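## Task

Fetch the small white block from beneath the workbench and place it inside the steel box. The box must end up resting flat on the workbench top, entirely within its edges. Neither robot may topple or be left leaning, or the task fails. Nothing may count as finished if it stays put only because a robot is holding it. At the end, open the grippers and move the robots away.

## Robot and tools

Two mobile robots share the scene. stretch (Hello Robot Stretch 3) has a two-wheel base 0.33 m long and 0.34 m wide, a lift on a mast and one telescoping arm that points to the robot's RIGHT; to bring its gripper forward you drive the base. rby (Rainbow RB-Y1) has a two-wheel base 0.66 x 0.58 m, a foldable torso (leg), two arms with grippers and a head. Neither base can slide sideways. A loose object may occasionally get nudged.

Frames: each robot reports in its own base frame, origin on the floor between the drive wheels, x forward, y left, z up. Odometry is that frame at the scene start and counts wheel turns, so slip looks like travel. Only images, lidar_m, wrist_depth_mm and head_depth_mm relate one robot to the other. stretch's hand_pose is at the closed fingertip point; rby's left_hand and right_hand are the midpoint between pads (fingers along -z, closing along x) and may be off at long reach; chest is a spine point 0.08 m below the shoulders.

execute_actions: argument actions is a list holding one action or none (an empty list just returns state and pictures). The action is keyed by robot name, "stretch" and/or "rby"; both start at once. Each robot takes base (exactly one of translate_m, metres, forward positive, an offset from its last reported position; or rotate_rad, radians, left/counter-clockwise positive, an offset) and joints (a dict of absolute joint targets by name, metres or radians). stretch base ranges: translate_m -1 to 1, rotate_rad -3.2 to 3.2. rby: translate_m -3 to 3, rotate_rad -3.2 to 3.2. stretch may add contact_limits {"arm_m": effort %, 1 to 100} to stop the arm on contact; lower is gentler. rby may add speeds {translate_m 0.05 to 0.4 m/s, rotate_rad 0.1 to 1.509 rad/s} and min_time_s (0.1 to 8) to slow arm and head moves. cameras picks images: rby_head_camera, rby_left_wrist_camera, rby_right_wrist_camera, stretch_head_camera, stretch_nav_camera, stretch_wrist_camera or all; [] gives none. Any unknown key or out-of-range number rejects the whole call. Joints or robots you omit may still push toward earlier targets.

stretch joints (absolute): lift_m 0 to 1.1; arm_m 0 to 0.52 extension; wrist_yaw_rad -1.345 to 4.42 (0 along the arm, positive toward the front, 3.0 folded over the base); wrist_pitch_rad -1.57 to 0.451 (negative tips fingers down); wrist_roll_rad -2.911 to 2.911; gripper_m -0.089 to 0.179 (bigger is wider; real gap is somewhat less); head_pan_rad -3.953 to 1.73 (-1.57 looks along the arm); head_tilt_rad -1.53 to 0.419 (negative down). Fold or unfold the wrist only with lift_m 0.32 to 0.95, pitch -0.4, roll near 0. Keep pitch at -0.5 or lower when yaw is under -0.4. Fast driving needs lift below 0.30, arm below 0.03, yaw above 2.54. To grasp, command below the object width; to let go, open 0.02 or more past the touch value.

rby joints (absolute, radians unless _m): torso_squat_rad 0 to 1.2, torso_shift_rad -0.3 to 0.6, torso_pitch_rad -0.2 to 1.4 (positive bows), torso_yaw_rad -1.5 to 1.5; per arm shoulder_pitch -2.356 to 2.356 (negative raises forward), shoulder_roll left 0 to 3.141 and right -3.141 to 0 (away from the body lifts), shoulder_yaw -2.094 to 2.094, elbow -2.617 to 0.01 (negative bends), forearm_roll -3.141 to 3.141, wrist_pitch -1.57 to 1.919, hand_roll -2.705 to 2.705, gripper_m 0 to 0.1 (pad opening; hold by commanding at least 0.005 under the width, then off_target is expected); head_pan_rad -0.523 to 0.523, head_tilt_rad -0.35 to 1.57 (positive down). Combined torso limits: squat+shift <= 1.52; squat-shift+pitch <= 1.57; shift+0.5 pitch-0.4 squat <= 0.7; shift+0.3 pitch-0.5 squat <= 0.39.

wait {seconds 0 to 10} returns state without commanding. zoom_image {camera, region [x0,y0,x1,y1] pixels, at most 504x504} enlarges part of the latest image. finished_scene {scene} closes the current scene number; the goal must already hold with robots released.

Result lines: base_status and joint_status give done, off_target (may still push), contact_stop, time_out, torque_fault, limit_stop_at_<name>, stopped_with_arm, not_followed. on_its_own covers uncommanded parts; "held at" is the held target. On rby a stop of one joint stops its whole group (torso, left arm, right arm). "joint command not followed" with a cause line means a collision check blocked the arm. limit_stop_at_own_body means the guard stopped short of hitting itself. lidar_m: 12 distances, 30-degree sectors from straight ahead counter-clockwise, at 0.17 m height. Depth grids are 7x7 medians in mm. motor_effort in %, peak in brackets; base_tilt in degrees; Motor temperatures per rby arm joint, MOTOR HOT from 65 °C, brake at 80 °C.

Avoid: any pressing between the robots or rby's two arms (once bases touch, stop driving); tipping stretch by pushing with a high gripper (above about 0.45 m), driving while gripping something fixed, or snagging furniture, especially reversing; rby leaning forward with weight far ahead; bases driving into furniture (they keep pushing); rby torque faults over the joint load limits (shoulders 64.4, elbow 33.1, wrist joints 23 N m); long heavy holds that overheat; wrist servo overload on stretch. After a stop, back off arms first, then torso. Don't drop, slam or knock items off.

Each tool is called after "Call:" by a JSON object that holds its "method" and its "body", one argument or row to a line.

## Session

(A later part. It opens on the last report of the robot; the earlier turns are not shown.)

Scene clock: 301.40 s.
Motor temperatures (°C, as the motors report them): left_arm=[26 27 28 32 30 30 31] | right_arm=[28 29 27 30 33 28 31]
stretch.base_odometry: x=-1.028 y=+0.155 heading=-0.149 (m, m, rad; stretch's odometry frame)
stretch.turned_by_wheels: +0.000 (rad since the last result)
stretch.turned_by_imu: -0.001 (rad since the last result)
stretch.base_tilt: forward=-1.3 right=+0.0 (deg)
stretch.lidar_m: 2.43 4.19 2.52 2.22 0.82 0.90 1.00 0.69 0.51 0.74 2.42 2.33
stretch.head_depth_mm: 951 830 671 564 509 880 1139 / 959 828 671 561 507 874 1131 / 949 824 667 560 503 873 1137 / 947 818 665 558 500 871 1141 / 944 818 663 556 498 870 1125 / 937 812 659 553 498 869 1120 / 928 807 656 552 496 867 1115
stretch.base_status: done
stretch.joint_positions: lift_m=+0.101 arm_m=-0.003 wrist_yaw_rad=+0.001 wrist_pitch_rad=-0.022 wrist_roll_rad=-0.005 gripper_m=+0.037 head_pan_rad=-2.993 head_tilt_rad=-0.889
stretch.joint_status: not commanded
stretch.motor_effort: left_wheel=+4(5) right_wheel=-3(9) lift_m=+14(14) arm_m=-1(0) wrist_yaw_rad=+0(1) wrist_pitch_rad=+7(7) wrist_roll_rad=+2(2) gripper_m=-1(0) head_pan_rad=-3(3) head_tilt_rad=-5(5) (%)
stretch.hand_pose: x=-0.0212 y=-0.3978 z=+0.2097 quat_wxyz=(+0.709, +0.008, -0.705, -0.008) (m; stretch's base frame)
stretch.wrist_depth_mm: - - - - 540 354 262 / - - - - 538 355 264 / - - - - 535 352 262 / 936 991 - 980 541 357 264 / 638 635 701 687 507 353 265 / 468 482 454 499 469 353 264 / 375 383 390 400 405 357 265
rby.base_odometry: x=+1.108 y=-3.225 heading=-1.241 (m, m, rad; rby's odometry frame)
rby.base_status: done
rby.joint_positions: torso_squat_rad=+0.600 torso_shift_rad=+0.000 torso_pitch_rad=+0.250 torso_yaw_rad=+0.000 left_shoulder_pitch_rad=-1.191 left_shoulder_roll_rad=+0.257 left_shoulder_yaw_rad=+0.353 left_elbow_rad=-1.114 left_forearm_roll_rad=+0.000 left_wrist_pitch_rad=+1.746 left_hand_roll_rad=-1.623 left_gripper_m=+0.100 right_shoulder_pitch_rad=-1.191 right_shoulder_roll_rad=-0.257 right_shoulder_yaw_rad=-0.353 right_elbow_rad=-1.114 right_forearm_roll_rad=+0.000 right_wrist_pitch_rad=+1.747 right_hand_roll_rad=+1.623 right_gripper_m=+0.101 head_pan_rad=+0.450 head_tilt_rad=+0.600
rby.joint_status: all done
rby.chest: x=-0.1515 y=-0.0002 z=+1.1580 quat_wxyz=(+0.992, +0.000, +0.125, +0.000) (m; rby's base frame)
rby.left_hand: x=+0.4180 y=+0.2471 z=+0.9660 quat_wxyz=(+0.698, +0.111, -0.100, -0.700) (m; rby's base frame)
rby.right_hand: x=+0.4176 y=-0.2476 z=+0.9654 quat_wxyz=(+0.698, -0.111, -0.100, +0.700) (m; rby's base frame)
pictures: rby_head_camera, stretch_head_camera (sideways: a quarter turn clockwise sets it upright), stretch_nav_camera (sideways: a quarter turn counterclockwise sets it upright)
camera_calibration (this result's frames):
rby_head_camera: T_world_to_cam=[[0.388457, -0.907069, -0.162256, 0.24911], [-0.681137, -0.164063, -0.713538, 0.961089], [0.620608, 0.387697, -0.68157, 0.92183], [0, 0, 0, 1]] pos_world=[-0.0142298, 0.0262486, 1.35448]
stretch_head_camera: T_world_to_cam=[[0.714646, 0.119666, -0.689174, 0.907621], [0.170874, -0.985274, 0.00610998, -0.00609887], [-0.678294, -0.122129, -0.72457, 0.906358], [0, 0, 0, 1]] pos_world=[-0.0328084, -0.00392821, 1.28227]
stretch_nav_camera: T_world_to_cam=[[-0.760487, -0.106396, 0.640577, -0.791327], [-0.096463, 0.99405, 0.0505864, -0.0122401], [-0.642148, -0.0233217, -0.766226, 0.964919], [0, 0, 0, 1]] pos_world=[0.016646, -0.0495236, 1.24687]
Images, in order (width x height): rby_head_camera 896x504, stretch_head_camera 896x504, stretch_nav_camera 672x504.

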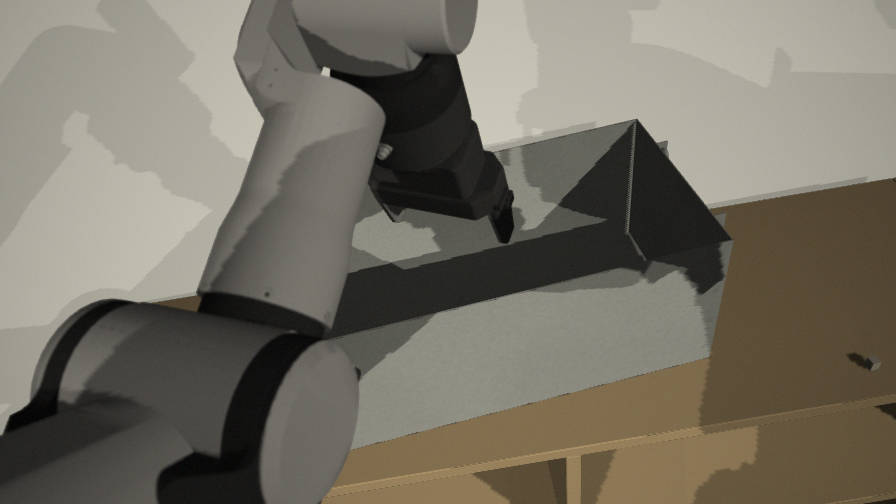

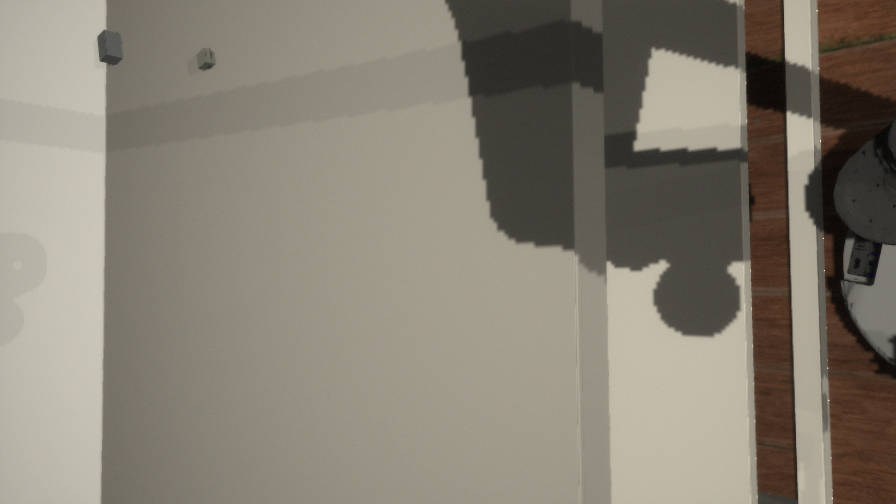

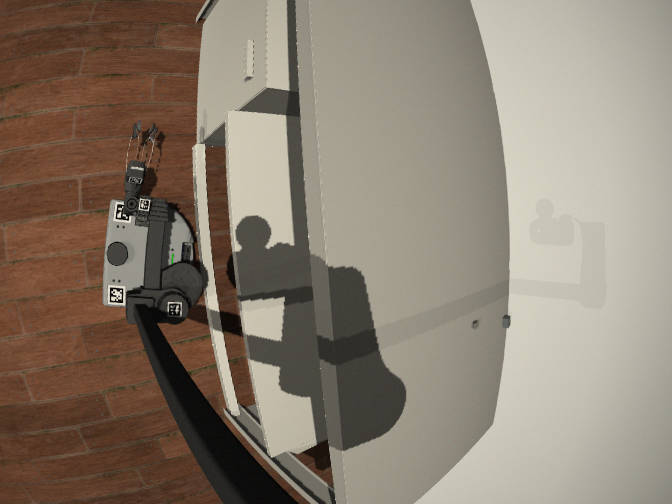

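Call:
{"method": "execute_actions", "body": {
  "actions": [
    {"stretch": {"base": {"rotate_rad": -1.547}, "joints": {"head_pan_rad": -1.57, "head_tilt_rad": -1.1}}, "rby": {"base": {"rotate_rad": 0.532}, "joints": {"torso_squat_rad": 0.75, "left_hand_roll_rad": -1.553, "right_hand_roll_rad": 1.693, "head_pan_rad": 0.0, "head_tilt_rad": 0.55}}}
  ]
}}

Scene clock: 339.03 s.
Motor temperatures (°C, as the motors report them): left_arm=[27 27 28 33 30 30 31] | right_arm=[29 29 27 31 33 28 31]
stretch.base_odometry: x=-1.028 y=+0.155 heading=-1.696 (m, m, rad; stretch's odometry frame)
stretch.turned_by_wheels: -1.547 (rad since the last result)
stretch.turned_by_imu: -1.529 (rad since the last result)
stretch.base_tilt: forward=-1.4 right=+0.1 (deg)
stretch.lidar_m: 0.78 2.42 2.20 2.36 4.03 2.46 2.22 0.79 0.92 0.99 0.66 0.51
stretch.head_depth_mm: 698 605 535 939 1246 1209 1120 / 696 605 533 936 1231 1211 - / 695 603 533 521 919 1224 - / 695 602 531 504 907 1202 - / 689 600 529 496 904 1197 1109 / 689 596 527 494 892 1185 1105 / 686 595 527 488 890 1185 1103
stretch.base_status: done
stretch.joint_positions: lift_m=+0.101 arm_m=-0.003 wrist_yaw_rad=+0.001 wrist_pitch_rad=-0.022 wrist_roll_rad=-0.005 gripper_m=+0.037 head_pan_rad=-1.577 head_tilt_rad=-1.086
stretch.joint_status: all done
stretch.motor_effort: left_wheel=+4(8) right_wheel=-4(8) lift_m=+14(14) arm_m=-1(1) wrist_yaw_rad=-2(0) wrist_pitch_rad=+7(8) wrist_roll_rad=+2(2) gripper_m=-1(0) head_pan_rad=+4(52) head_tilt_rad=-6(22) (%)
stretch.hand_pose: x=-0.0212 y=-0.3978 z=+0.2097 quat_wxyz=(+0.709, +0.008, -0.705, -0.008) (m; stretch's base frame)
stretch.wrist_depth_mm: 622 647 667 664 621 583 550 / 637 673 715 744 764 824 687 / 642 680 723 771 814 856 692 / 677 708 761 802 841 873 723 / 634 640 714 679 731 763 674 / 472 487 463 507 533 537 546 / 376 381 391 401 407 414 424
rby.base_odometry: x=+1.107 y=-3.225 heading=-0.710 (m, m, rad; rby's odometry frame)
rby.base_status: done
rby.joint_positions: torso_squat_rad=+0.750 torso_shift_rad=+0.000 torso_pitch_rad=+0.250 torso_yaw_rad=+0.000 left_shoulder_pitch_rad=-1.191 left_shoulder_roll_rad=+0.257 left_shoulder_yaw_rad=+0.353 left_elbow_rad=-1.114 left_forearm_roll_rad=+0.000 left_wrist_pitch_rad=+1.747 left_hand_roll_rad=-1.553 left_gripper_m=+0.100 right_shoulder_pitch_rad=-1.190 right_shoulder_roll_rad=-0.257 right_shoulder_yaw_rad=-0.353 right_elbow_rad=-1.114 right_forearm_roll_rad=+0.000 right_wrist_pitch_rad=+1.747 right_hand_roll_rad=+1.693 right_gripper_m=+0.101 head_pan_rad=+0.000 head_tilt_rad=+0.550
rby.joint_status: all done
rby.chest: x=-0.1516 y=-0.0002 z=+1.0925 quat_wxyz=(+0.992, +0.000, +0.125, +0.000) (m; rby's base frame)
rby.left_hand: x=+0.4179 y=+0.2471 z=+0.9005 quat_wxyz=(+0.722, +0.108, -0.104, -0.675) (m; rby's base frame)
rby.right_hand: x=+0.4175 y=-0.2476 z=+0.8998 quat_wxyz=(+0.674, -0.114, -0.096, +0.724) (m; rby's base frame)
pictures: rby_head_camera, rby_left_wrist_camera, rby_right_wrist_camera, stretch_head_camera (sideways: a quarter turn clockwise sets it upright), stretch_nav_camera (sideways: a quarter turn counterclockwise sets it upright), stretch_wrist_camera
camera_calibration (this result's frames):
rby_head_camera: T_world_to_cam=[[-0.0312383, -0.99794, -0.0560367, 0.068527], [-0.667466, 0.062559, -0.742008, 0.951894], [0.743985, 0.0142235, -0.668045, 0.869778], [0, 0, 0, 1]] pos_world=[-0.00960434, -0.00353501, 1.2912]
rby_left_wrist_camera: T_world_to_cam=[[0.0422142, -0.997891, -0.0493137, 0.276848], [-0.913934, -0.0585099, 0.401622, 0.0505497], [-0.40366, 0.0281153, -0.914477, 1.06163], [0, 0, 0, 1]] pos_world=[0.46305, 0.249374, 0.964186]
rby_right_wrist_camera: T_world_to_cam=[[-0.085191, -0.993824, 0.0711114, -0.26846], [-0.915714, 0.106225, 0.387537, 0.0889559], [-0.392697, -0.0321031, -0.919107, 1.06524], [0, 0, 0, 1]] pos_world=[0.476903, -0.242054, 0.963684]
stretch_head_camera: T_world_to_cam=[[-0.00740715, 0.845694, -0.533617, 0.70935], [0.999825, 0.0154204, 0.0105601, -0.0169469], [0.0171592, -0.533445, -0.84566, 1.05956], [0, 0, 0, 1]] pos_world=[0.00401703, -0.0344141, 1.27473]
stretch_nav_camera: T_world_to_cam=[[-0.0127007, -0.878566, 0.477453, -0.583375], [-0.997113, 0.0468741, 0.0597294, -0.018635], [-0.0748563, -0.475316, -0.876625, 1.10497], [0, 0, 0, 1]] pos_world=[0.0567238, 0.0135523, 1.2483]
stretch_wrist_camera: T_world_to_cam=[[-0.998892, 0.00320586, 0.0469507, -0.0369783], [-0.0448499, 0.2373, -0.9704, 0.330337], [-0.0142524, -0.971431, -0.236894, -0.169108], [0, 0, 0, 1]] pos_world=[-0.024532, -0.242547, 0.282235]
Images, in order (width x height): rby_head_camera 896x504, rby_left_wrist_camera 644x364, rby_right_wrist_camera 644x364, stretch_head_camera 896x504, stretch_nav_camera 672x504, stretch_wrist_camera 644x364.

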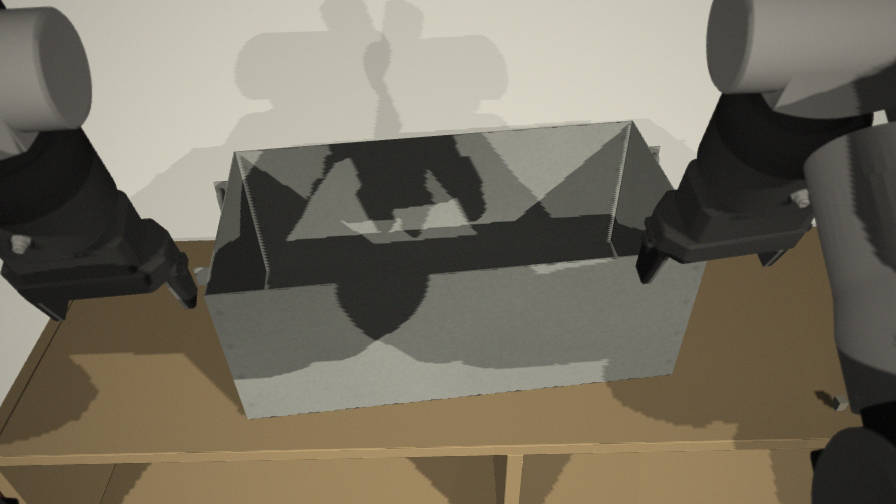

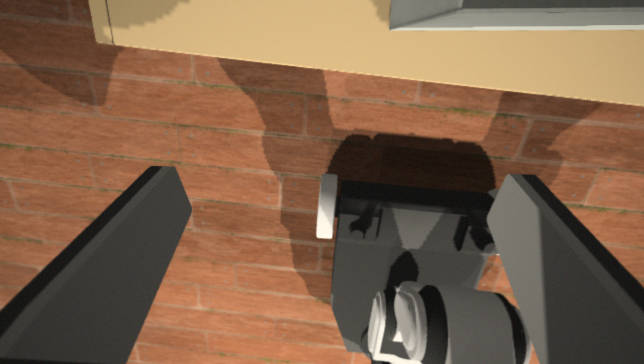

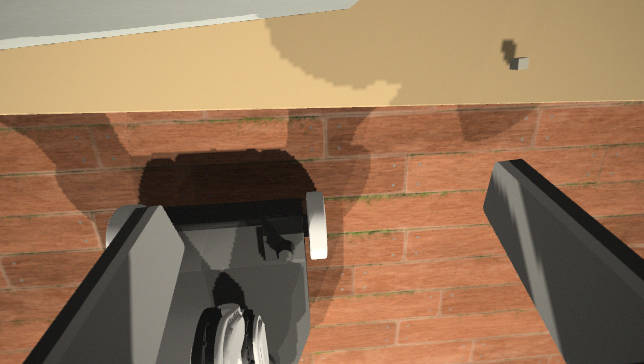

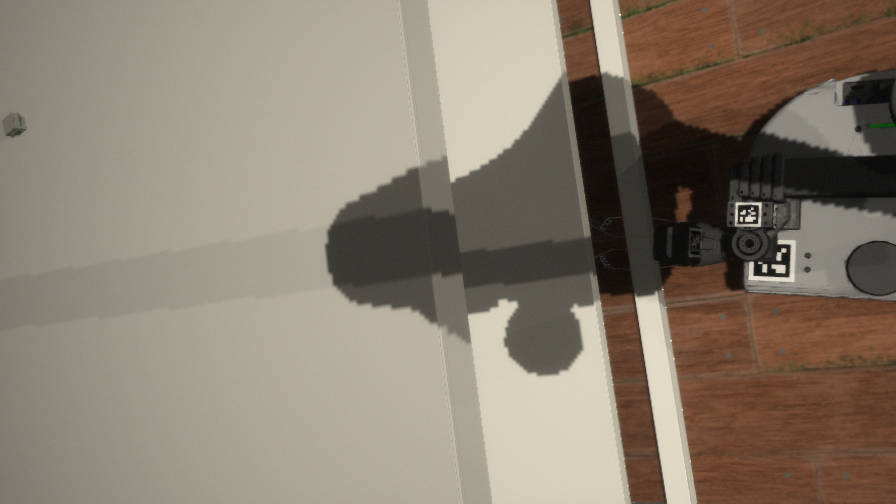

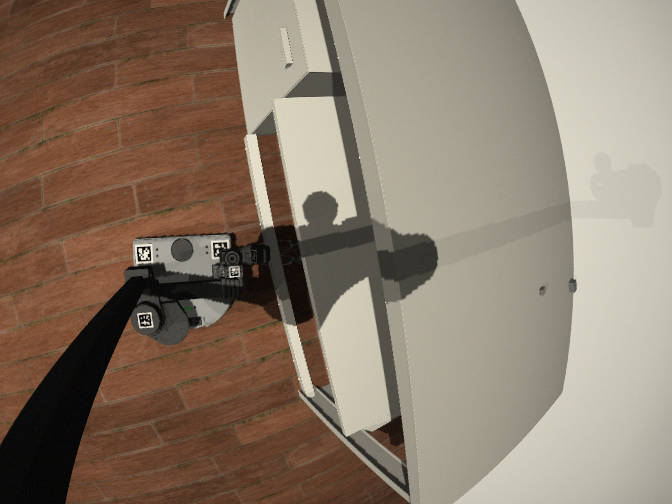

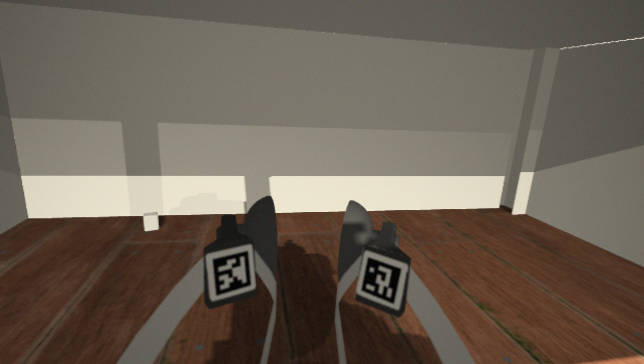

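Call:
{"method": "zoom_image", "body": {
  "camera": "stretch_wrist_camera",
  "region": [110, 190, 200, 250]
}}

Region (110, 190, 200, 250) of stretch_wrist_camera's 644x364 image, scaled by 5.600.

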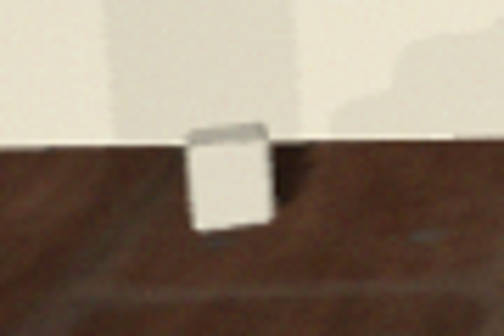

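Call:
{"method": "execute_actions", "body": {
  "actions": [
    {"stretch": {"base": {"translate_m": 0.327}, "joints": {"arm_m": 0.3, "gripper_m": 0.09, "wrist_pitch_rad": -0.15}}, "rby": {"base": {"translate_m": 0.198}, "joints": {"left_shoulder_pitch_rad": -1.2122, "left_shoulder_roll_rad": 0.1977, "left_shoulder_yaw_rad": 0.3091, "left_elbow_rad": -1.113, "left_forearm_roll_rad": -0.0254, "left_wrist_pitch_rad": 1.7472, "left_hand_roll_rad": -1.4944, "right_shoulder_pitch_rad": -1.1834, "right_shoulder_roll_rad": -0.356, "right_shoulder_yaw_rad": -0.4208, "right_elbow_rad": -1.0525, "right_forearm_roll_rad": -0.0659, "right_wrist_pitch_rad": 1.7226, "right_hand_roll_rad": 1.7733, "head_tilt_rad": 0.7}}}
  ]
}}

Scene clock: 415.50 s.
Motor temperatures (°C, as the motors report them): left_arm=[27 27 28 33 30 30 31] | right_arm=[29 29 27 31 33 28 31]
stretch.base_odometry: x=-1.069 y=-0.170 heading=-1.696 (m, m, rad; stretch's odometry frame)
stretch.turned_by_wheels: +0.000 (rad since the last result)
stretch.turned_by_imu: -0.003 (rad since the last result)
stretch.base_tilt: forward=-1.4 right=+0.1 (deg)
stretch.lidar_m: 0.64 2.10 2.21 2.20 4.61 2.86 2.55 1.07 1.04 0.93 0.28 0.34
stretch.head_depth_mm: 698 606 534 486 912 1212 1116 / 695 604 532 477 896 1208 - / 695 601 531 476 869 1207 - / 692 601 530 475 870 1197 - / 690 600 529 474 848 1172 1106 / 688 597 527 472 698 1159 1107 / 684 595 526 471 687 1092 1103
stretch.base_status: done
stretch.joint_positions: lift_m=+0.101 arm_m=+0.300 wrist_yaw_rad=+0.000 wrist_pitch_rad=-0.167 wrist_roll_rad=-0.004 gripper_m=+0.090 head_pan_rad=-1.577 head_tilt_rad=-1.086
stretch.joint_status: all done
stretch.motor_effort: left_wheel=+4(10) right_wheel=-4(4) lift_m=+14(14) arm_m=+1(2) wrist_yaw_rad=+0(0) wrist_pitch_rad=+5(5) wrist_roll_rad=+2(2) gripper_m=-1(81) head_pan_rad=+4(4) head_tilt_rad=-6(6) (%)
stretch.hand_pose: x=-0.0214 y=-0.6934 z=+0.1730 quat_wxyz=(+0.706, +0.059, -0.703, -0.059) (m; stretch's base frame)
stretch.wrist_depth_mm: 308 331 349 367 384 402 432 / 322 351 367 385 409 428 462 / 321 376 393 406 432 464 490 / 319 393 411 440 466 494 531 / 317 413 447 458 478 513 538 / 313 383 378 388 381 403 419 / 292 311 316 321 328 333 344
rby.base_odometry: x=+1.258 y=-3.354 heading=-0.709 (m, m, rad; rby's odometry frame)
rby.base_status: done
rby.joint_positions: torso_squat_rad=+0.750 torso_shift_rad=+0.000 torso_pitch_rad=+0.250 torso_yaw_rad=+0.000 left_shoulder_pitch_rad=-1.212 left_shoulder_roll_rad=+0.198 left_shoulder_yaw_rad=+0.309 left_elbow_rad=-1.113 left_forearm_roll_rad=-0.025 left_wrist_pitch_rad=+1.747 left_hand_roll_rad=-1.494 left_gripper_m=+0.100 right_shoulder_pitch_rad=-1.183 right_shoulder_roll_rad=-0.356 right_shoulder_yaw_rad=-0.420 right_elbow_rad=-1.052 right_forearm_roll_rad=-0.066 right_wrist_pitch_rad=+1.723 right_hand_roll_rad=+1.773 right_gripper_m=+0.101 head_pan_rad=+0.000 head_tilt_rad=+0.700
rby.joint_status: all done
rby.chest: x=-0.1515 y=-0.0003 z=+1.0925 quat_wxyz=(+0.992, +0.000, +0.125, +0.000) (m; rby's base frame)
rby.left_hand: x=+0.4184 y=+0.2097 z=+0.9005 quat_wxyz=(+0.718, +0.109, -0.103, -0.679) (m; rby's base frame)
rby.right_hand: x=+0.4182 y=-0.2973 z=+0.8996 quat_wxyz=(+0.679, -0.102, -0.109, +0.718) (m; rby's base frame)
pictures: rby_head_camera, rby_left_wrist_camera, rby_right_wrist_camera, stretch_head_camera (sideways: a quarter turn clockwise sets it upright), stretch_nav_camera (sideways: a quarter turn counterclockwise sets it upright), stretch_wrist_camera
camera_calibration (this result's frames):
rby_head_camera: T_world_to_cam=[[-0.0392843, -0.997929, -0.0509436, 0.06121], [-0.770955, 0.0627041, -0.633795, 0.804998], [0.635677, 0.014377, -0.771821, 0.993866], [0, 0, 0, 1]] pos_world=[-0.00875561, -0.00368231, 1.28041]
rby_left_wrist_camera: T_world_to_cam=[[0.0315856, -0.998014, -0.0545097, 0.248649], [-0.914365, -0.0508774, 0.401681, 0.0474027], [-0.403656, 0.0371545, -0.914156, 1.06075], [0, 0, 0, 1]] pos_world=[0.463669, 0.211155, 0.964206]
rby_right_wrist_camera: T_world_to_cam=[[-0.0961015, -0.994758, 0.0349531, -0.28093], [-0.914354, 0.102102, 0.391833, 0.0892432], [-0.393347, 0.00569624, -0.919372, 1.07541], [0, 0, 0, 1]] pos_world=[0.47761, -0.294695, 0.963549]
stretch_head_camera: T_world_to_cam=[[-0.00757057, 0.845692, -0.533617, 0.709351], [0.999822, 0.0156136, 0.0105601, -0.0169469], [0.0172623, -0.533442, -0.84566, 1.05956], [0, 0, 0, 1]] pos_world=[0.00402368, -0.0344145, 1.27473]
stretch_nav_camera: T_world_to_cam=[[-0.0125309, -0.878568, 0.477453, -0.583376], [-0.997122, 0.0466815, 0.0597294, -0.018635], [-0.0747645, -0.475331, -0.876625, 1.10497], [0, 0, 0, 1]] pos_world=[0.0567212, 0.0135621, 1.2483]
stretch_wrist_camera: T_world_to_cam=[[-0.998905, -0.00289758, 0.0466873, -0.0386686], [-0.0443619, 0.375245, -0.925863, 0.452829], [-0.0148364, -0.926921, -0.374963, -0.410183], [0, 0, 0, 1]] pos_world=[-0.0246236, -0.550241, 0.267259]
Images, in order (width x height): rby_head_camera 896x504, rby_left_wrist_camera 644x364, rby_right_wrist_camera 644x364, stretch_head_camera 896x504, stretch_nav_camera 672x504, stretch_wrist_camera 644x364.

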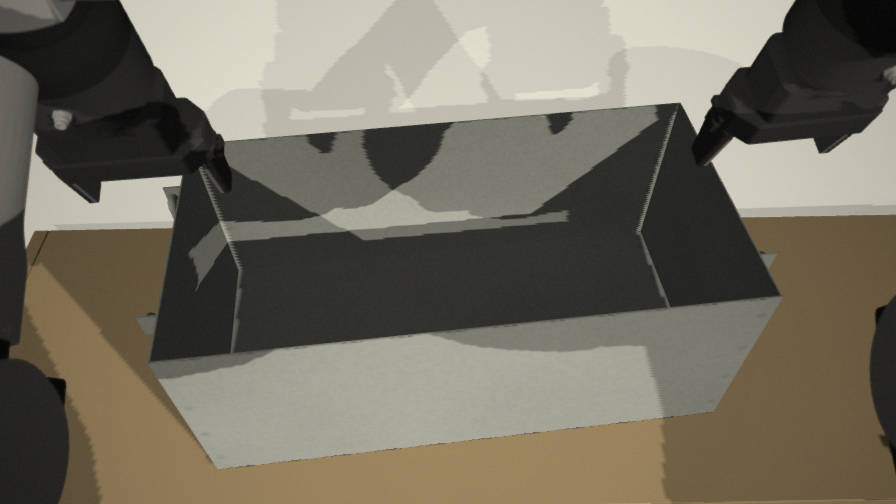

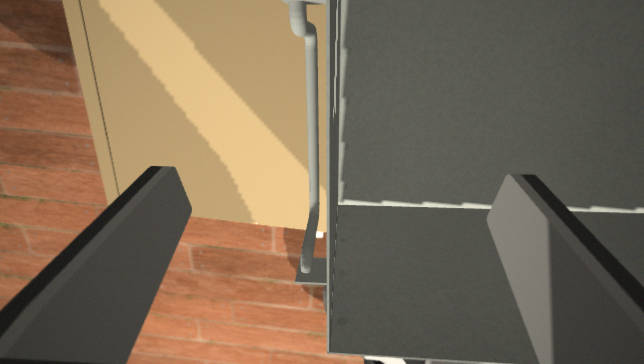

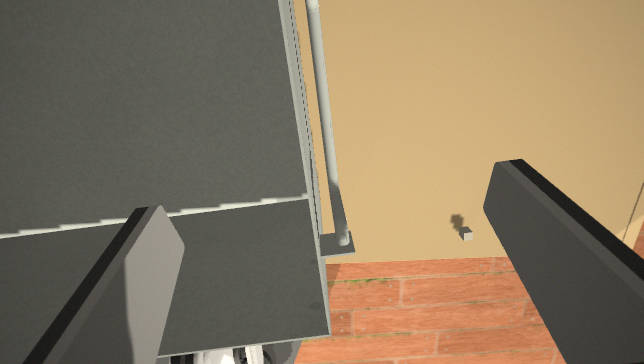

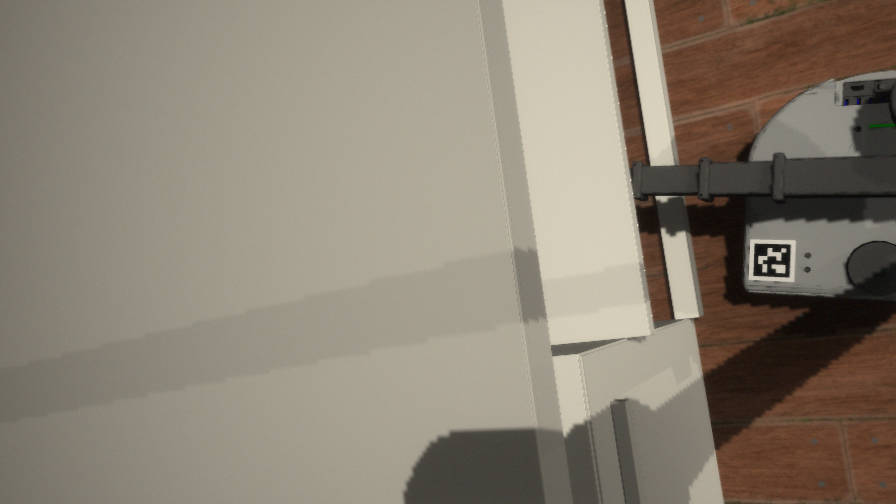

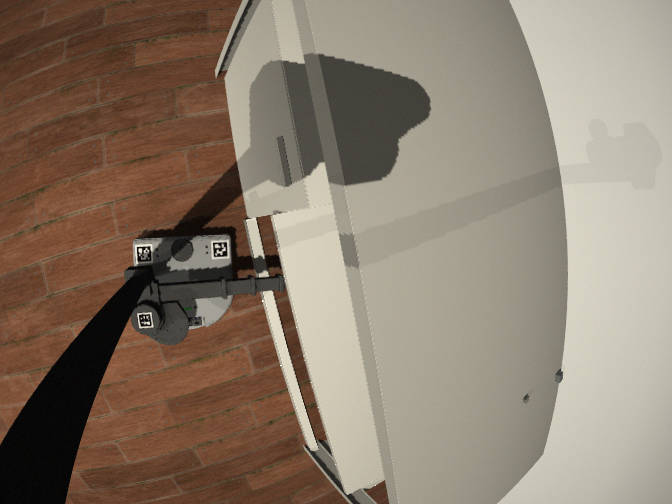

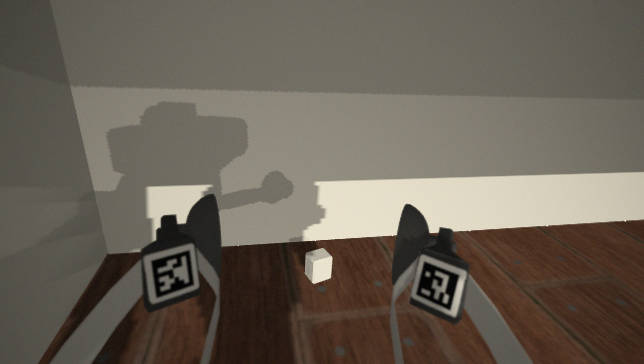

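Call:
{"method": "zoom_image", "body": {
  "camera": "stretch_wrist_camera",
  "region": [180, 180, 440, 320]
}}

Region (180, 180, 440, 320) of stretch_wrist_camera's 644x364 image, scaled by 1.938; it fills the top 271 rows of this view, and the rest is white.

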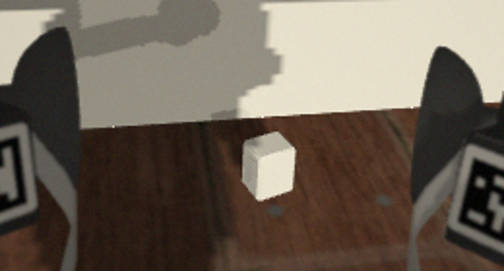

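Call:
{"method": "execute_actions", "body": {
  "actions": []
}}

Scene clock: 486.70 s.
Motor temperatures (°C, as the motors report them): left_arm=[27 27 28 33 30 30 31] | right_arm=[30 29 27 31 33 28 31]
stretch.base_odometry: x=-1.069 y=-0.170 heading=-1.696 (m, m, rad; stretch's odometry frame)
stretch.turned_by_wheels: +0.000 (rad since the last result)
stretch.turned_by_imu: -0.001 (rad since the last result)
stretch.base_tilt: forward=-1.3 right=+0.1 (deg)
stretch.lidar_m: 0.64 2.10 2.21 2.21 4.62 2.84 2.54 1.07 1.04 0.94 0.29 0.34
stretch.head_depth_mm: 699 606 535 485 914 1209 1116 / 697 605 531 477 895 1206 - / 694 603 531 477 874 1201 - / 692 601 530 474 871 1190 - / 690 599 530 473 848 1176 1110 / 685 598 527 473 698 1156 1107 / 686 597 526 472 686 1096 1106
stretch.base_status: done
stretch.joint_positions: lift_m=+0.101 arm_m=+0.300 wrist_yaw_rad=+0.000 wrist_pitch_rad=-0.167 wrist_roll_rad=-0.004 gripper_m=+0.090 head_pan_rad=-1.577 head_tilt_rad=-1.086
stretch.joint_status: all done
stretch.motor_effort: left_wheel=+4(10) right_wheel=-4(4) lift_m=+14(14) arm_m=+2(2) wrist_yaw_rad=-1(0) wrist_pitch_rad=+5(5) wrist_roll_rad=+2(2) gripper_m=-1(81) head_pan_rad=+5(4) head_tilt_rad=-6(6) (%)
stretch.hand_pose: x=-0.0214 y=-0.6934 z=+0.1730 quat_wxyz=(+0.706, +0.059, -0.703, -0.059) (m; stretch's base frame)
stretch.wrist_depth_mm: 310 333 349 366 383 406 424 / 325 346 367 388 416 427 452 / 319 364 389 406 429 457 487 / 320 393 418 436 460 494 521 / 317 407 442 458 479 510 532 / 314 373 376 388 380 406 417 / 294 307 314 323 326 332 344
rby.base_odometry: x=+1.258 y=-3.354 heading=-0.709 (m, m, rad; rby's odometry frame)
rby.base_status: done
rby.joint_positions: torso_squat_rad=+0.750 torso_shift_rad=+0.000 torso_pitch_rad=+0.250 torso_yaw_rad=+0.000 left_shoulder_pitch_rad=-1.212 left_shoulder_roll_rad=+0.198 left_shoulder_yaw_rad=+0.309 left_elbow_rad=-1.113 left_forearm_roll_rad=-0.025 left_wrist_pitch_rad=+1.747 left_hand_roll_rad=-1.494 left_gripper_m=+0.100 right_shoulder_pitch_rad=-1.183 right_shoulder_roll_rad=-0.356 right_shoulder_yaw_rad=-0.420 right_elbow_rad=-1.052 right_forearm_roll_rad=-0.066 right_wrist_pitch_rad=+1.723 right_hand_roll_rad=+1.773 right_gripper_m=+0.101 head_pan_rad=+0.000 head_tilt_rad=+0.700
rby.joint_status: all done
rby.chest: x=-0.1515 y=-0.0003 z=+1.0925 quat_wxyz=(+0.992, +0.000, +0.125, +0.000) (m; rby's base frame)
rby.left_hand: x=+0.4184 y=+0.2097 z=+0.9005 quat_wxyz=(+0.718, +0.109, -0.103, -0.679) (m; rby's base frame)
rby.right_hand: x=+0.4182 y=-0.2973 z=+0.8996 quat_wxyz=(+0.679, -0.102, -0.109, +0.718) (m; rby's base frame)
pictures: rby_head_camera, rby_left_wrist_camera, rby_right_wrist_camera, stretch_head_camera (sideways: a quarter turn clockwise sets it upright), stretch_nav_camera (sideways: a quarter turn counterclockwise sets it upright), stretch_wrist_camera
camera_calibration (this result's frames):
rby_head_camera: T_world_to_cam=[[-0.0392842, -0.997929, -0.0509437, 0.0612101], [-0.770955, 0.0627041, -0.633795, 0.804998], [0.635677, 0.0143771, -0.771822, 0.993866], [0, 0, 0, 1]] pos_world=[-0.00875549, -0.00368235, 1.28041]
rby_left_wrist_camera: T_world_to_cam=[[0.0315857, -0.998014, -0.05451, 0.248649], [-0.914365, -0.0508776, 0.401681, 0.0474026], [-0.403657, 0.0371547, -0.914156, 1.06075], [0, 0, 0, 1]] pos_world=[0.463669, 0.211155, 0.964206]
rby_right_wrist_camera: T_world_to_cam=[[-0.0961014, -0.994758, 0.0349529, -0.28093], [-0.914353, 0.102102, 0.391833, 0.089243], [-0.393347, 0.00569632, -0.919372, 1.07541], [0, 0, 0, 1]] pos_world=[0.47761, -0.294695, 0.963549]
stretch_head_camera: T_world_to_cam=[[-0.00757067, 0.845692, -0.533617, 0.709351], [0.999822, 0.0156137, 0.0105601, -0.0169469], [0.0172623, -0.533442, -0.84566, 1.05956], [0, 0, 0, 1]] pos_world=[0.00402368, -0.0344145, 1.27473]
stretch_nav_camera: T_world_to_cam=[[-0.0125308, -0.878568, 0.477453, -0.583376], [-0.997122, 0.0466813, 0.0597294, -0.018635], [-0.0747644, -0.475331, -0.876625, 1.10497], [0, 0, 0, 1]] pos_world=[0.0567212, 0.0135621, 1.2483]
stretch_wrist_camera: T_world_to_cam=[[-0.998905, -0.00289776, 0.0466874, -0.0386687], [-0.0443621, 0.375245, -0.925863, 0.452829], [-0.0148363, -0.926921, -0.374963, -0.410183], [0, 0, 0, 1]] pos_world=[-0.0246235, -0.550241, 0.267259]
Images, in order (width x height): rby_head_camera 896x504, rby_left_wrist_camera 644x364, rby_right_wrist_camera 644x364, stretch_head_camera 896x504, stretch_nav_camera 672x504, stretch_wrist_camera 644x364.

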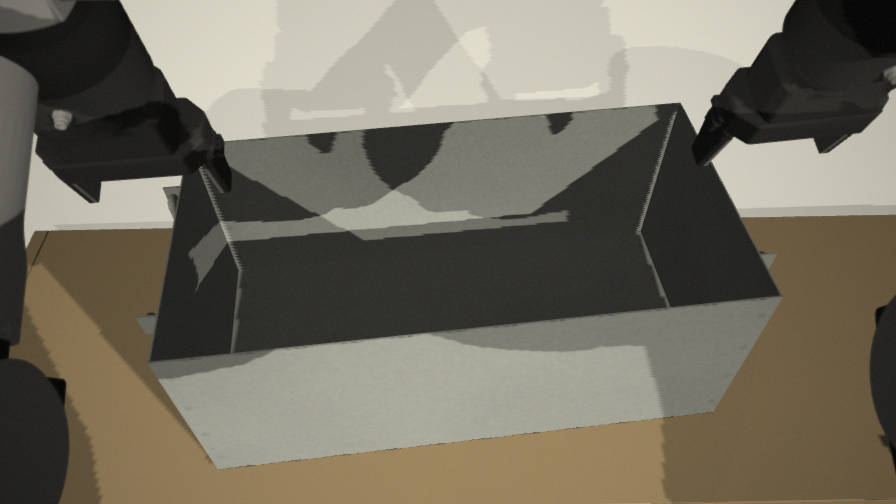

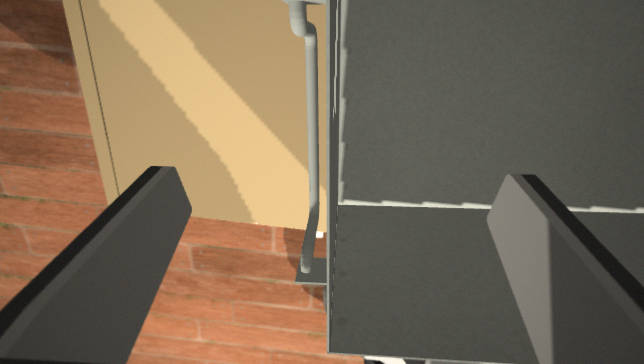

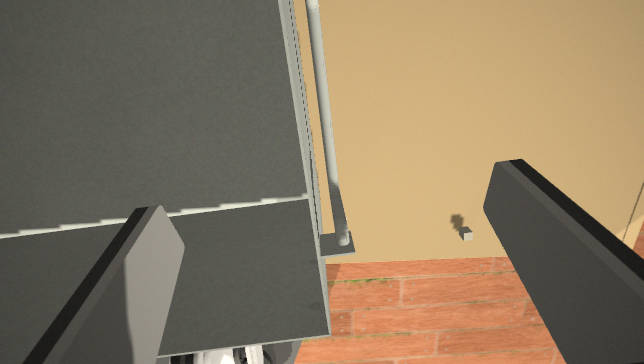

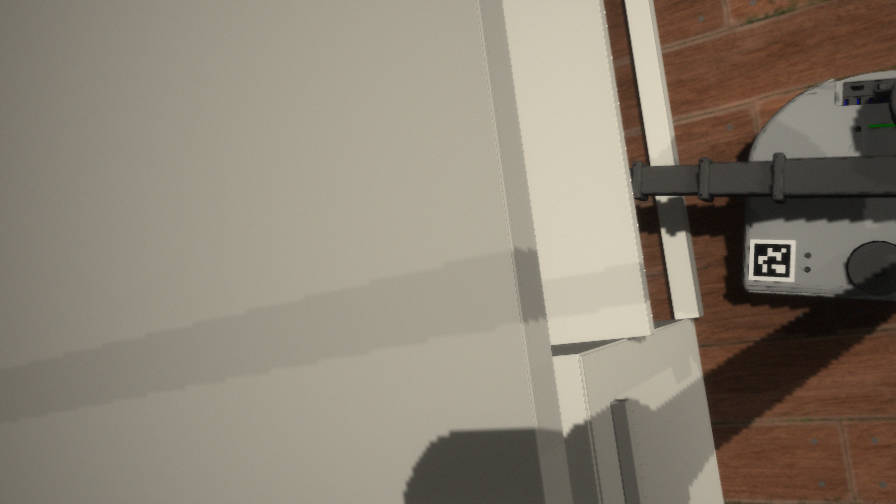

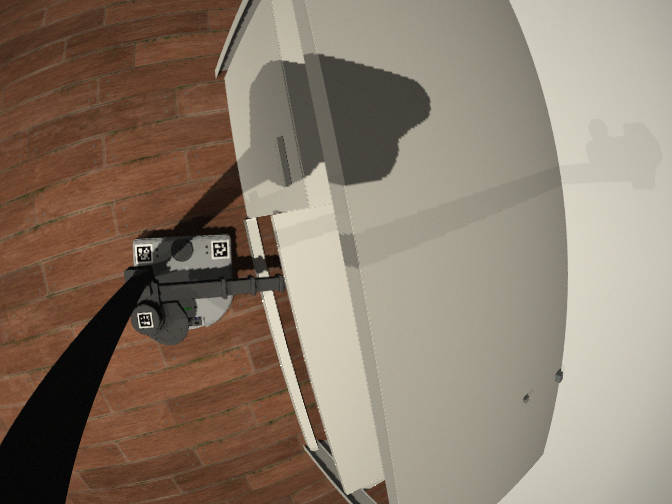

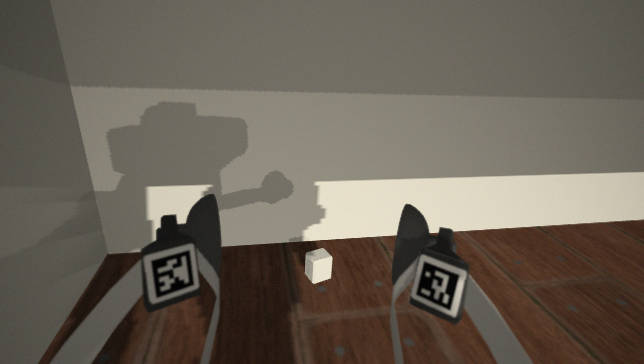

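Call:
{"method": "execute_actions", "body": {
  "actions": [
    {"stretch": {"joints": {"arm_m": 0.42, "lift_m": 0.03, "wrist_pitch_rad": -0.36}}, "rby": {"joints": {"left_shoulder_pitch_rad": -1.2086, "left_shoulder_roll_rad": 0.2055, "left_shoulder_yaw_rad": 0.3149, "left_elbow_rad": -1.113, "left_forearm_roll_rad": -0.022, "left_wrist_pitch_rad": 1.7472, "left_hand_roll_rad": -1.504, "right_shoulder_pitch_rad": -1.1703, "right_shoulder_roll_rad": -0.3859, "right_shoulder_yaw_rad": -0.4437, "right_elbow_rad": -1.0055, "right_forearm_roll_rad": -0.1624, "right_wrist_pitch_rad": 1.6931, "right_hand_roll_rad": 1.7767, "torso_squat_rad": 0.905}}}
  ],
  "cameras": ["rby_head_camera", "rby_left_wrist_camera", "rby_right_wrist_camera", "stretch_wrist_camera"]
}}

Scene clock: 503.60 s.
Motor temperatures (°C, as the motors report them): left_arm=[27 27 28 33 30 30 31] | right_arm=[30 29 27 31 33 28 31]
stretch.base_odometry: x=-1.069 y=-0.170 heading=-1.696 (m, m, rad; stretch's odometry frame)
stretch.turned_by_wheels: +0.000 (rad since the last result)
stretch.turned_by_imu: -0.001 (rad since the last result)
stretch.base_tilt: forward=-1.4 right=+0.1 (deg)
stretch.lidar_m: 0.64 2.10 2.22 2.21 4.59 2.84 2.55 1.07 1.04 0.93 0.28 0.34
stretch.head_depth_mm: 700 608 534 485 912 1214 1114 / 697 605 532 477 899 1202 - / 695 602 532 477 870 1200 - / 690 602 530 475 871 1195 - / 689 599 529 473 849 1174 1107 / 687 598 526 472 698 1159 1105 / 684 594 526 472 686 1090 1100
stretch.base_status: not commanded
stretch.joint_positions: lift_m=+0.031 arm_m=+0.420 wrist_yaw_rad=+0.000 wrist_pitch_rad=-0.376 wrist_roll_rad=-0.004 gripper_m=+0.090 head_pan_rad=-1.577 head_tilt_rad=-1.086
stretch.joint_status: all done
stretch.motor_effort: left_wheel=+3(3) right_wheel=-3(4) lift_m=+14(13) arm_m=+2(2) wrist_yaw_rad=+0(1) wrist_pitch_rad=+5(5) wrist_roll_rad=+2(2) gripper_m=-1(1) head_pan_rad=+5(5) head_tilt_rad=-6(6) (%)
stretch.hand_pose: x=-0.0215 y=-0.7943 z=+0.0530 quat_wxyz=(+0.696, +0.133, -0.693, -0.132) (m; stretch's base frame)
stretch.wrist_depth_mm: 229 235 248 258 272 287 303 / 247 255 268 281 296 317 330 / 265 279 294 308 325 348 369 / 273 278 287 276 301 309 313 / 225 229 236 238 254 251 254 / 194 197 199 204 200 212 215 / 173 171 174 177 179 183 185
rby.base_odometry: x=+1.258 y=-3.354 heading=-0.709 (m, m, rad; rby's odometry frame)
rby.base_status: not commanded
rby.joint_positions: torso_squat_rad=+0.905 torso_shift_rad=+0.000 torso_pitch_rad=+0.250 torso_yaw_rad=+0.000 left_shoulder_pitch_rad=-1.209 left_shoulder_roll_rad=+0.205 left_shoulder_yaw_rad=+0.315 left_elbow_rad=-1.113 left_forearm_roll_rad=-0.022 left_wrist_pitch_rad=+1.747 left_hand_roll_rad=-1.504 left_gripper_m=+0.100 right_shoulder_pitch_rad=-1.170 right_shoulder_roll_rad=-0.386 right_shoulder_yaw_rad=-0.443 right_elbow_rad=-1.005 right_forearm_roll_rad=-0.162 right_wrist_pitch_rad=+1.693 right_hand_roll_rad=+1.777 right_gripper_m=+0.101 head_pan_rad=+0.000 head_tilt_rad=+0.700
rby.joint_status: all done
rby.chest: x=-0.1516 y=-0.0002 z=+1.0127 quat_wxyz=(+0.992, +0.000, +0.125, +0.000) (m; rby's base frame)
rby.left_hand: x=+0.4183 y=+0.2147 z=+0.8204 quat_wxyz=(+0.718, +0.109, -0.103, -0.680) (m; rby's base frame)
rby.right_hand: x=+0.4181 y=-0.2972 z=+0.8099 quat_wxyz=(+0.683, -0.072, -0.141, +0.713) (m; rby's base frame)
pictures: rby_head_camera, rby_left_wrist_camera, rby_right_wrist_camera, stretch_wrist_camera
camera_calibration (this result's frames):
rby_head_camera: T_world_to_cam=[[-0.0392413, -0.997934, -0.0508689, 0.057126], [-0.770862, 0.0626257, -0.633916, 0.75452], [0.635792, 0.0143372, -0.771727, 0.932247], [0, 0, 0, 1]] pos_world=[-0.00884358, -0.00361017, 1.20065]
rby_left_wrist_camera: T_world_to_cam=[[0.0312163, -0.998035, -0.0543371, 0.249255], [-0.914058, -0.0504994, 0.402427, 0.0788687], [-0.40438, 0.037105, -0.913838, 0.987304], [0, 0, 0, 1]] pos_world=[0.463556, 0.216114, 0.884041]
rby_right_wrist_camera: T_world_to_cam=[[-0.0959005, -0.993898, -0.054503, -0.205056], [-0.914457, 0.0663437, 0.399208, 0.107789], [-0.393156, 0.0881249, -0.915239, 1.01402], [0, 0, 0, 1]] pos_world=[0.477572, -0.300316, 0.873866]
stretch_wrist_camera: T_world_to_cam=[[-0.998906, -0.0123133, 0.0451076, -0.0407985], [-0.0442855, 0.558695, -0.82819, 0.520092], [-0.0150037, -0.829282, -0.558629, -0.461406], [0, 0, 0, 1]] pos_world=[-0.0246441, -0.673711, 0.174821]
Images, in order (width x height): rby_head_camera 896x504, rby_left_wrist_camera 644x364, rby_right_wrist_camera 644x364, stretch_wrist_camera 644x364.

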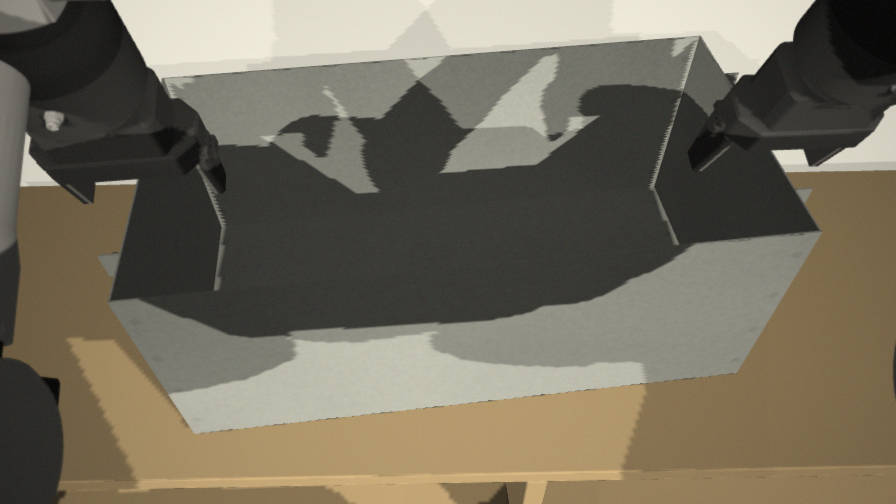

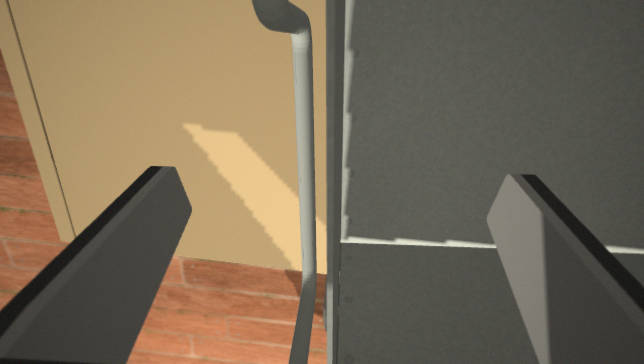

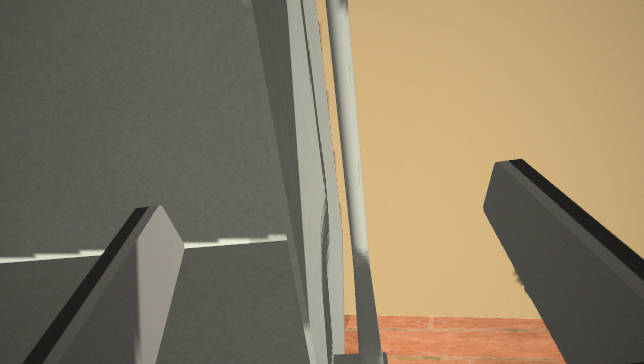

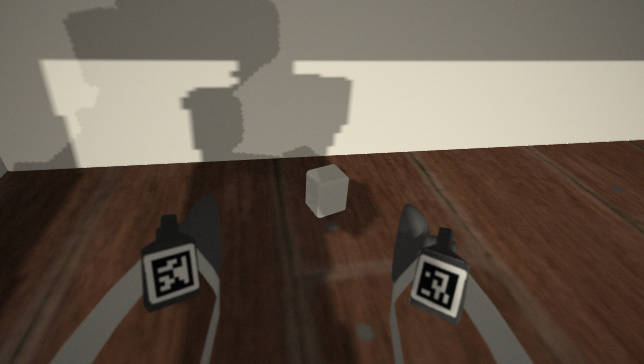

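Call:
{"method": "zoom_image", "body": {
  "camera": "rby_right_wrist_camera",
  "region": [140, 0, 540, 364]
}}

Call:
{"method": "zoom_image", "body": {
  "camera": "rby_left_wrist_camera",
  "region": [140, 0, 540, 364]
}}

Region (140, 0, 540, 364) of rby_right_wrist_camera's 644x364 image, scaled by 1.260, with more detail than that image has; it fills the top 459 rows of this view, and the rest is white.

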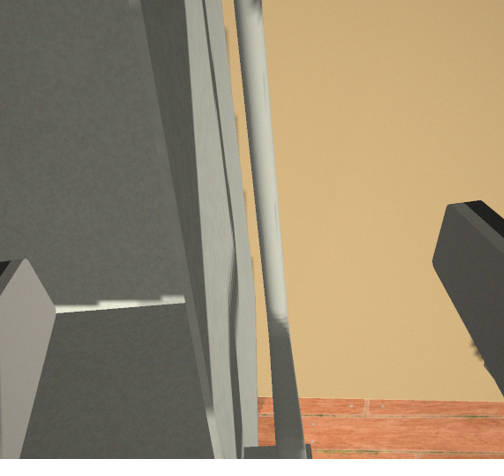

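Region (140, 0, 540, 364) of rby_left_wrist_camera's 644x364 image, scaled by 1.260, with more detail than that image has; it fills the top 459 rows of this view, and the rest is white.

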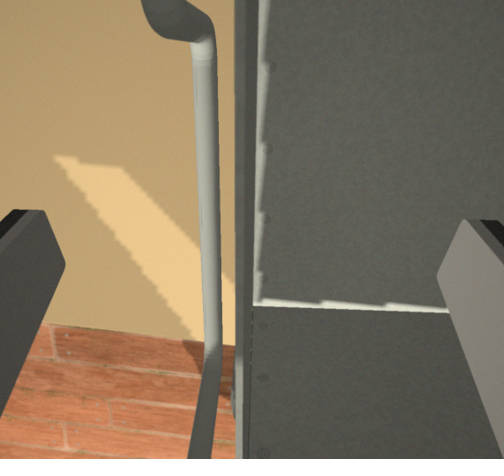

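Call:
{"method": "zoom_image", "body": {
  "camera": "rby_head_camera",
  "region": [0, 60, 300, 320]
}}

Call:
{"method": "zoom_image", "body": {
  "camera": "rby_head_camera",
  "region": [640, 20, 896, 260]
}}

Region (0, 60, 300, 320) of rby_head_camera's 896x504 image, scaled by 1.680, with more detail than that image has; it fills the top 437 rows of this view, and the rest is white.

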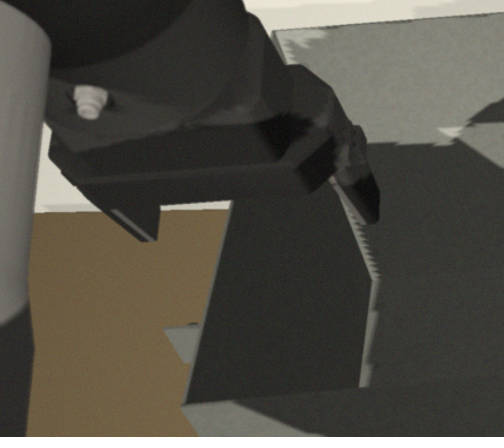

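Region (640, 20, 896, 260) of rby_head_camera's 896x504 image, scaled by 1.969, with more detail than that image has; it fills the top 472 rows of this view, and the rest is white.

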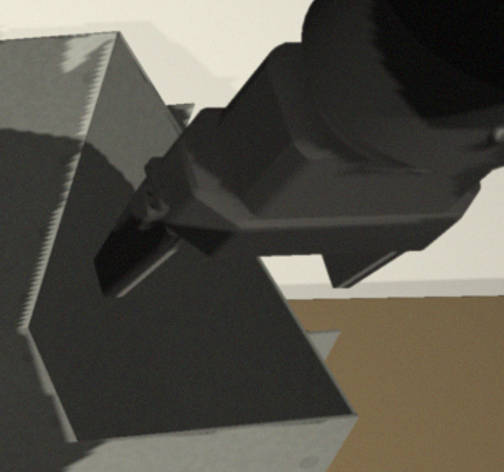

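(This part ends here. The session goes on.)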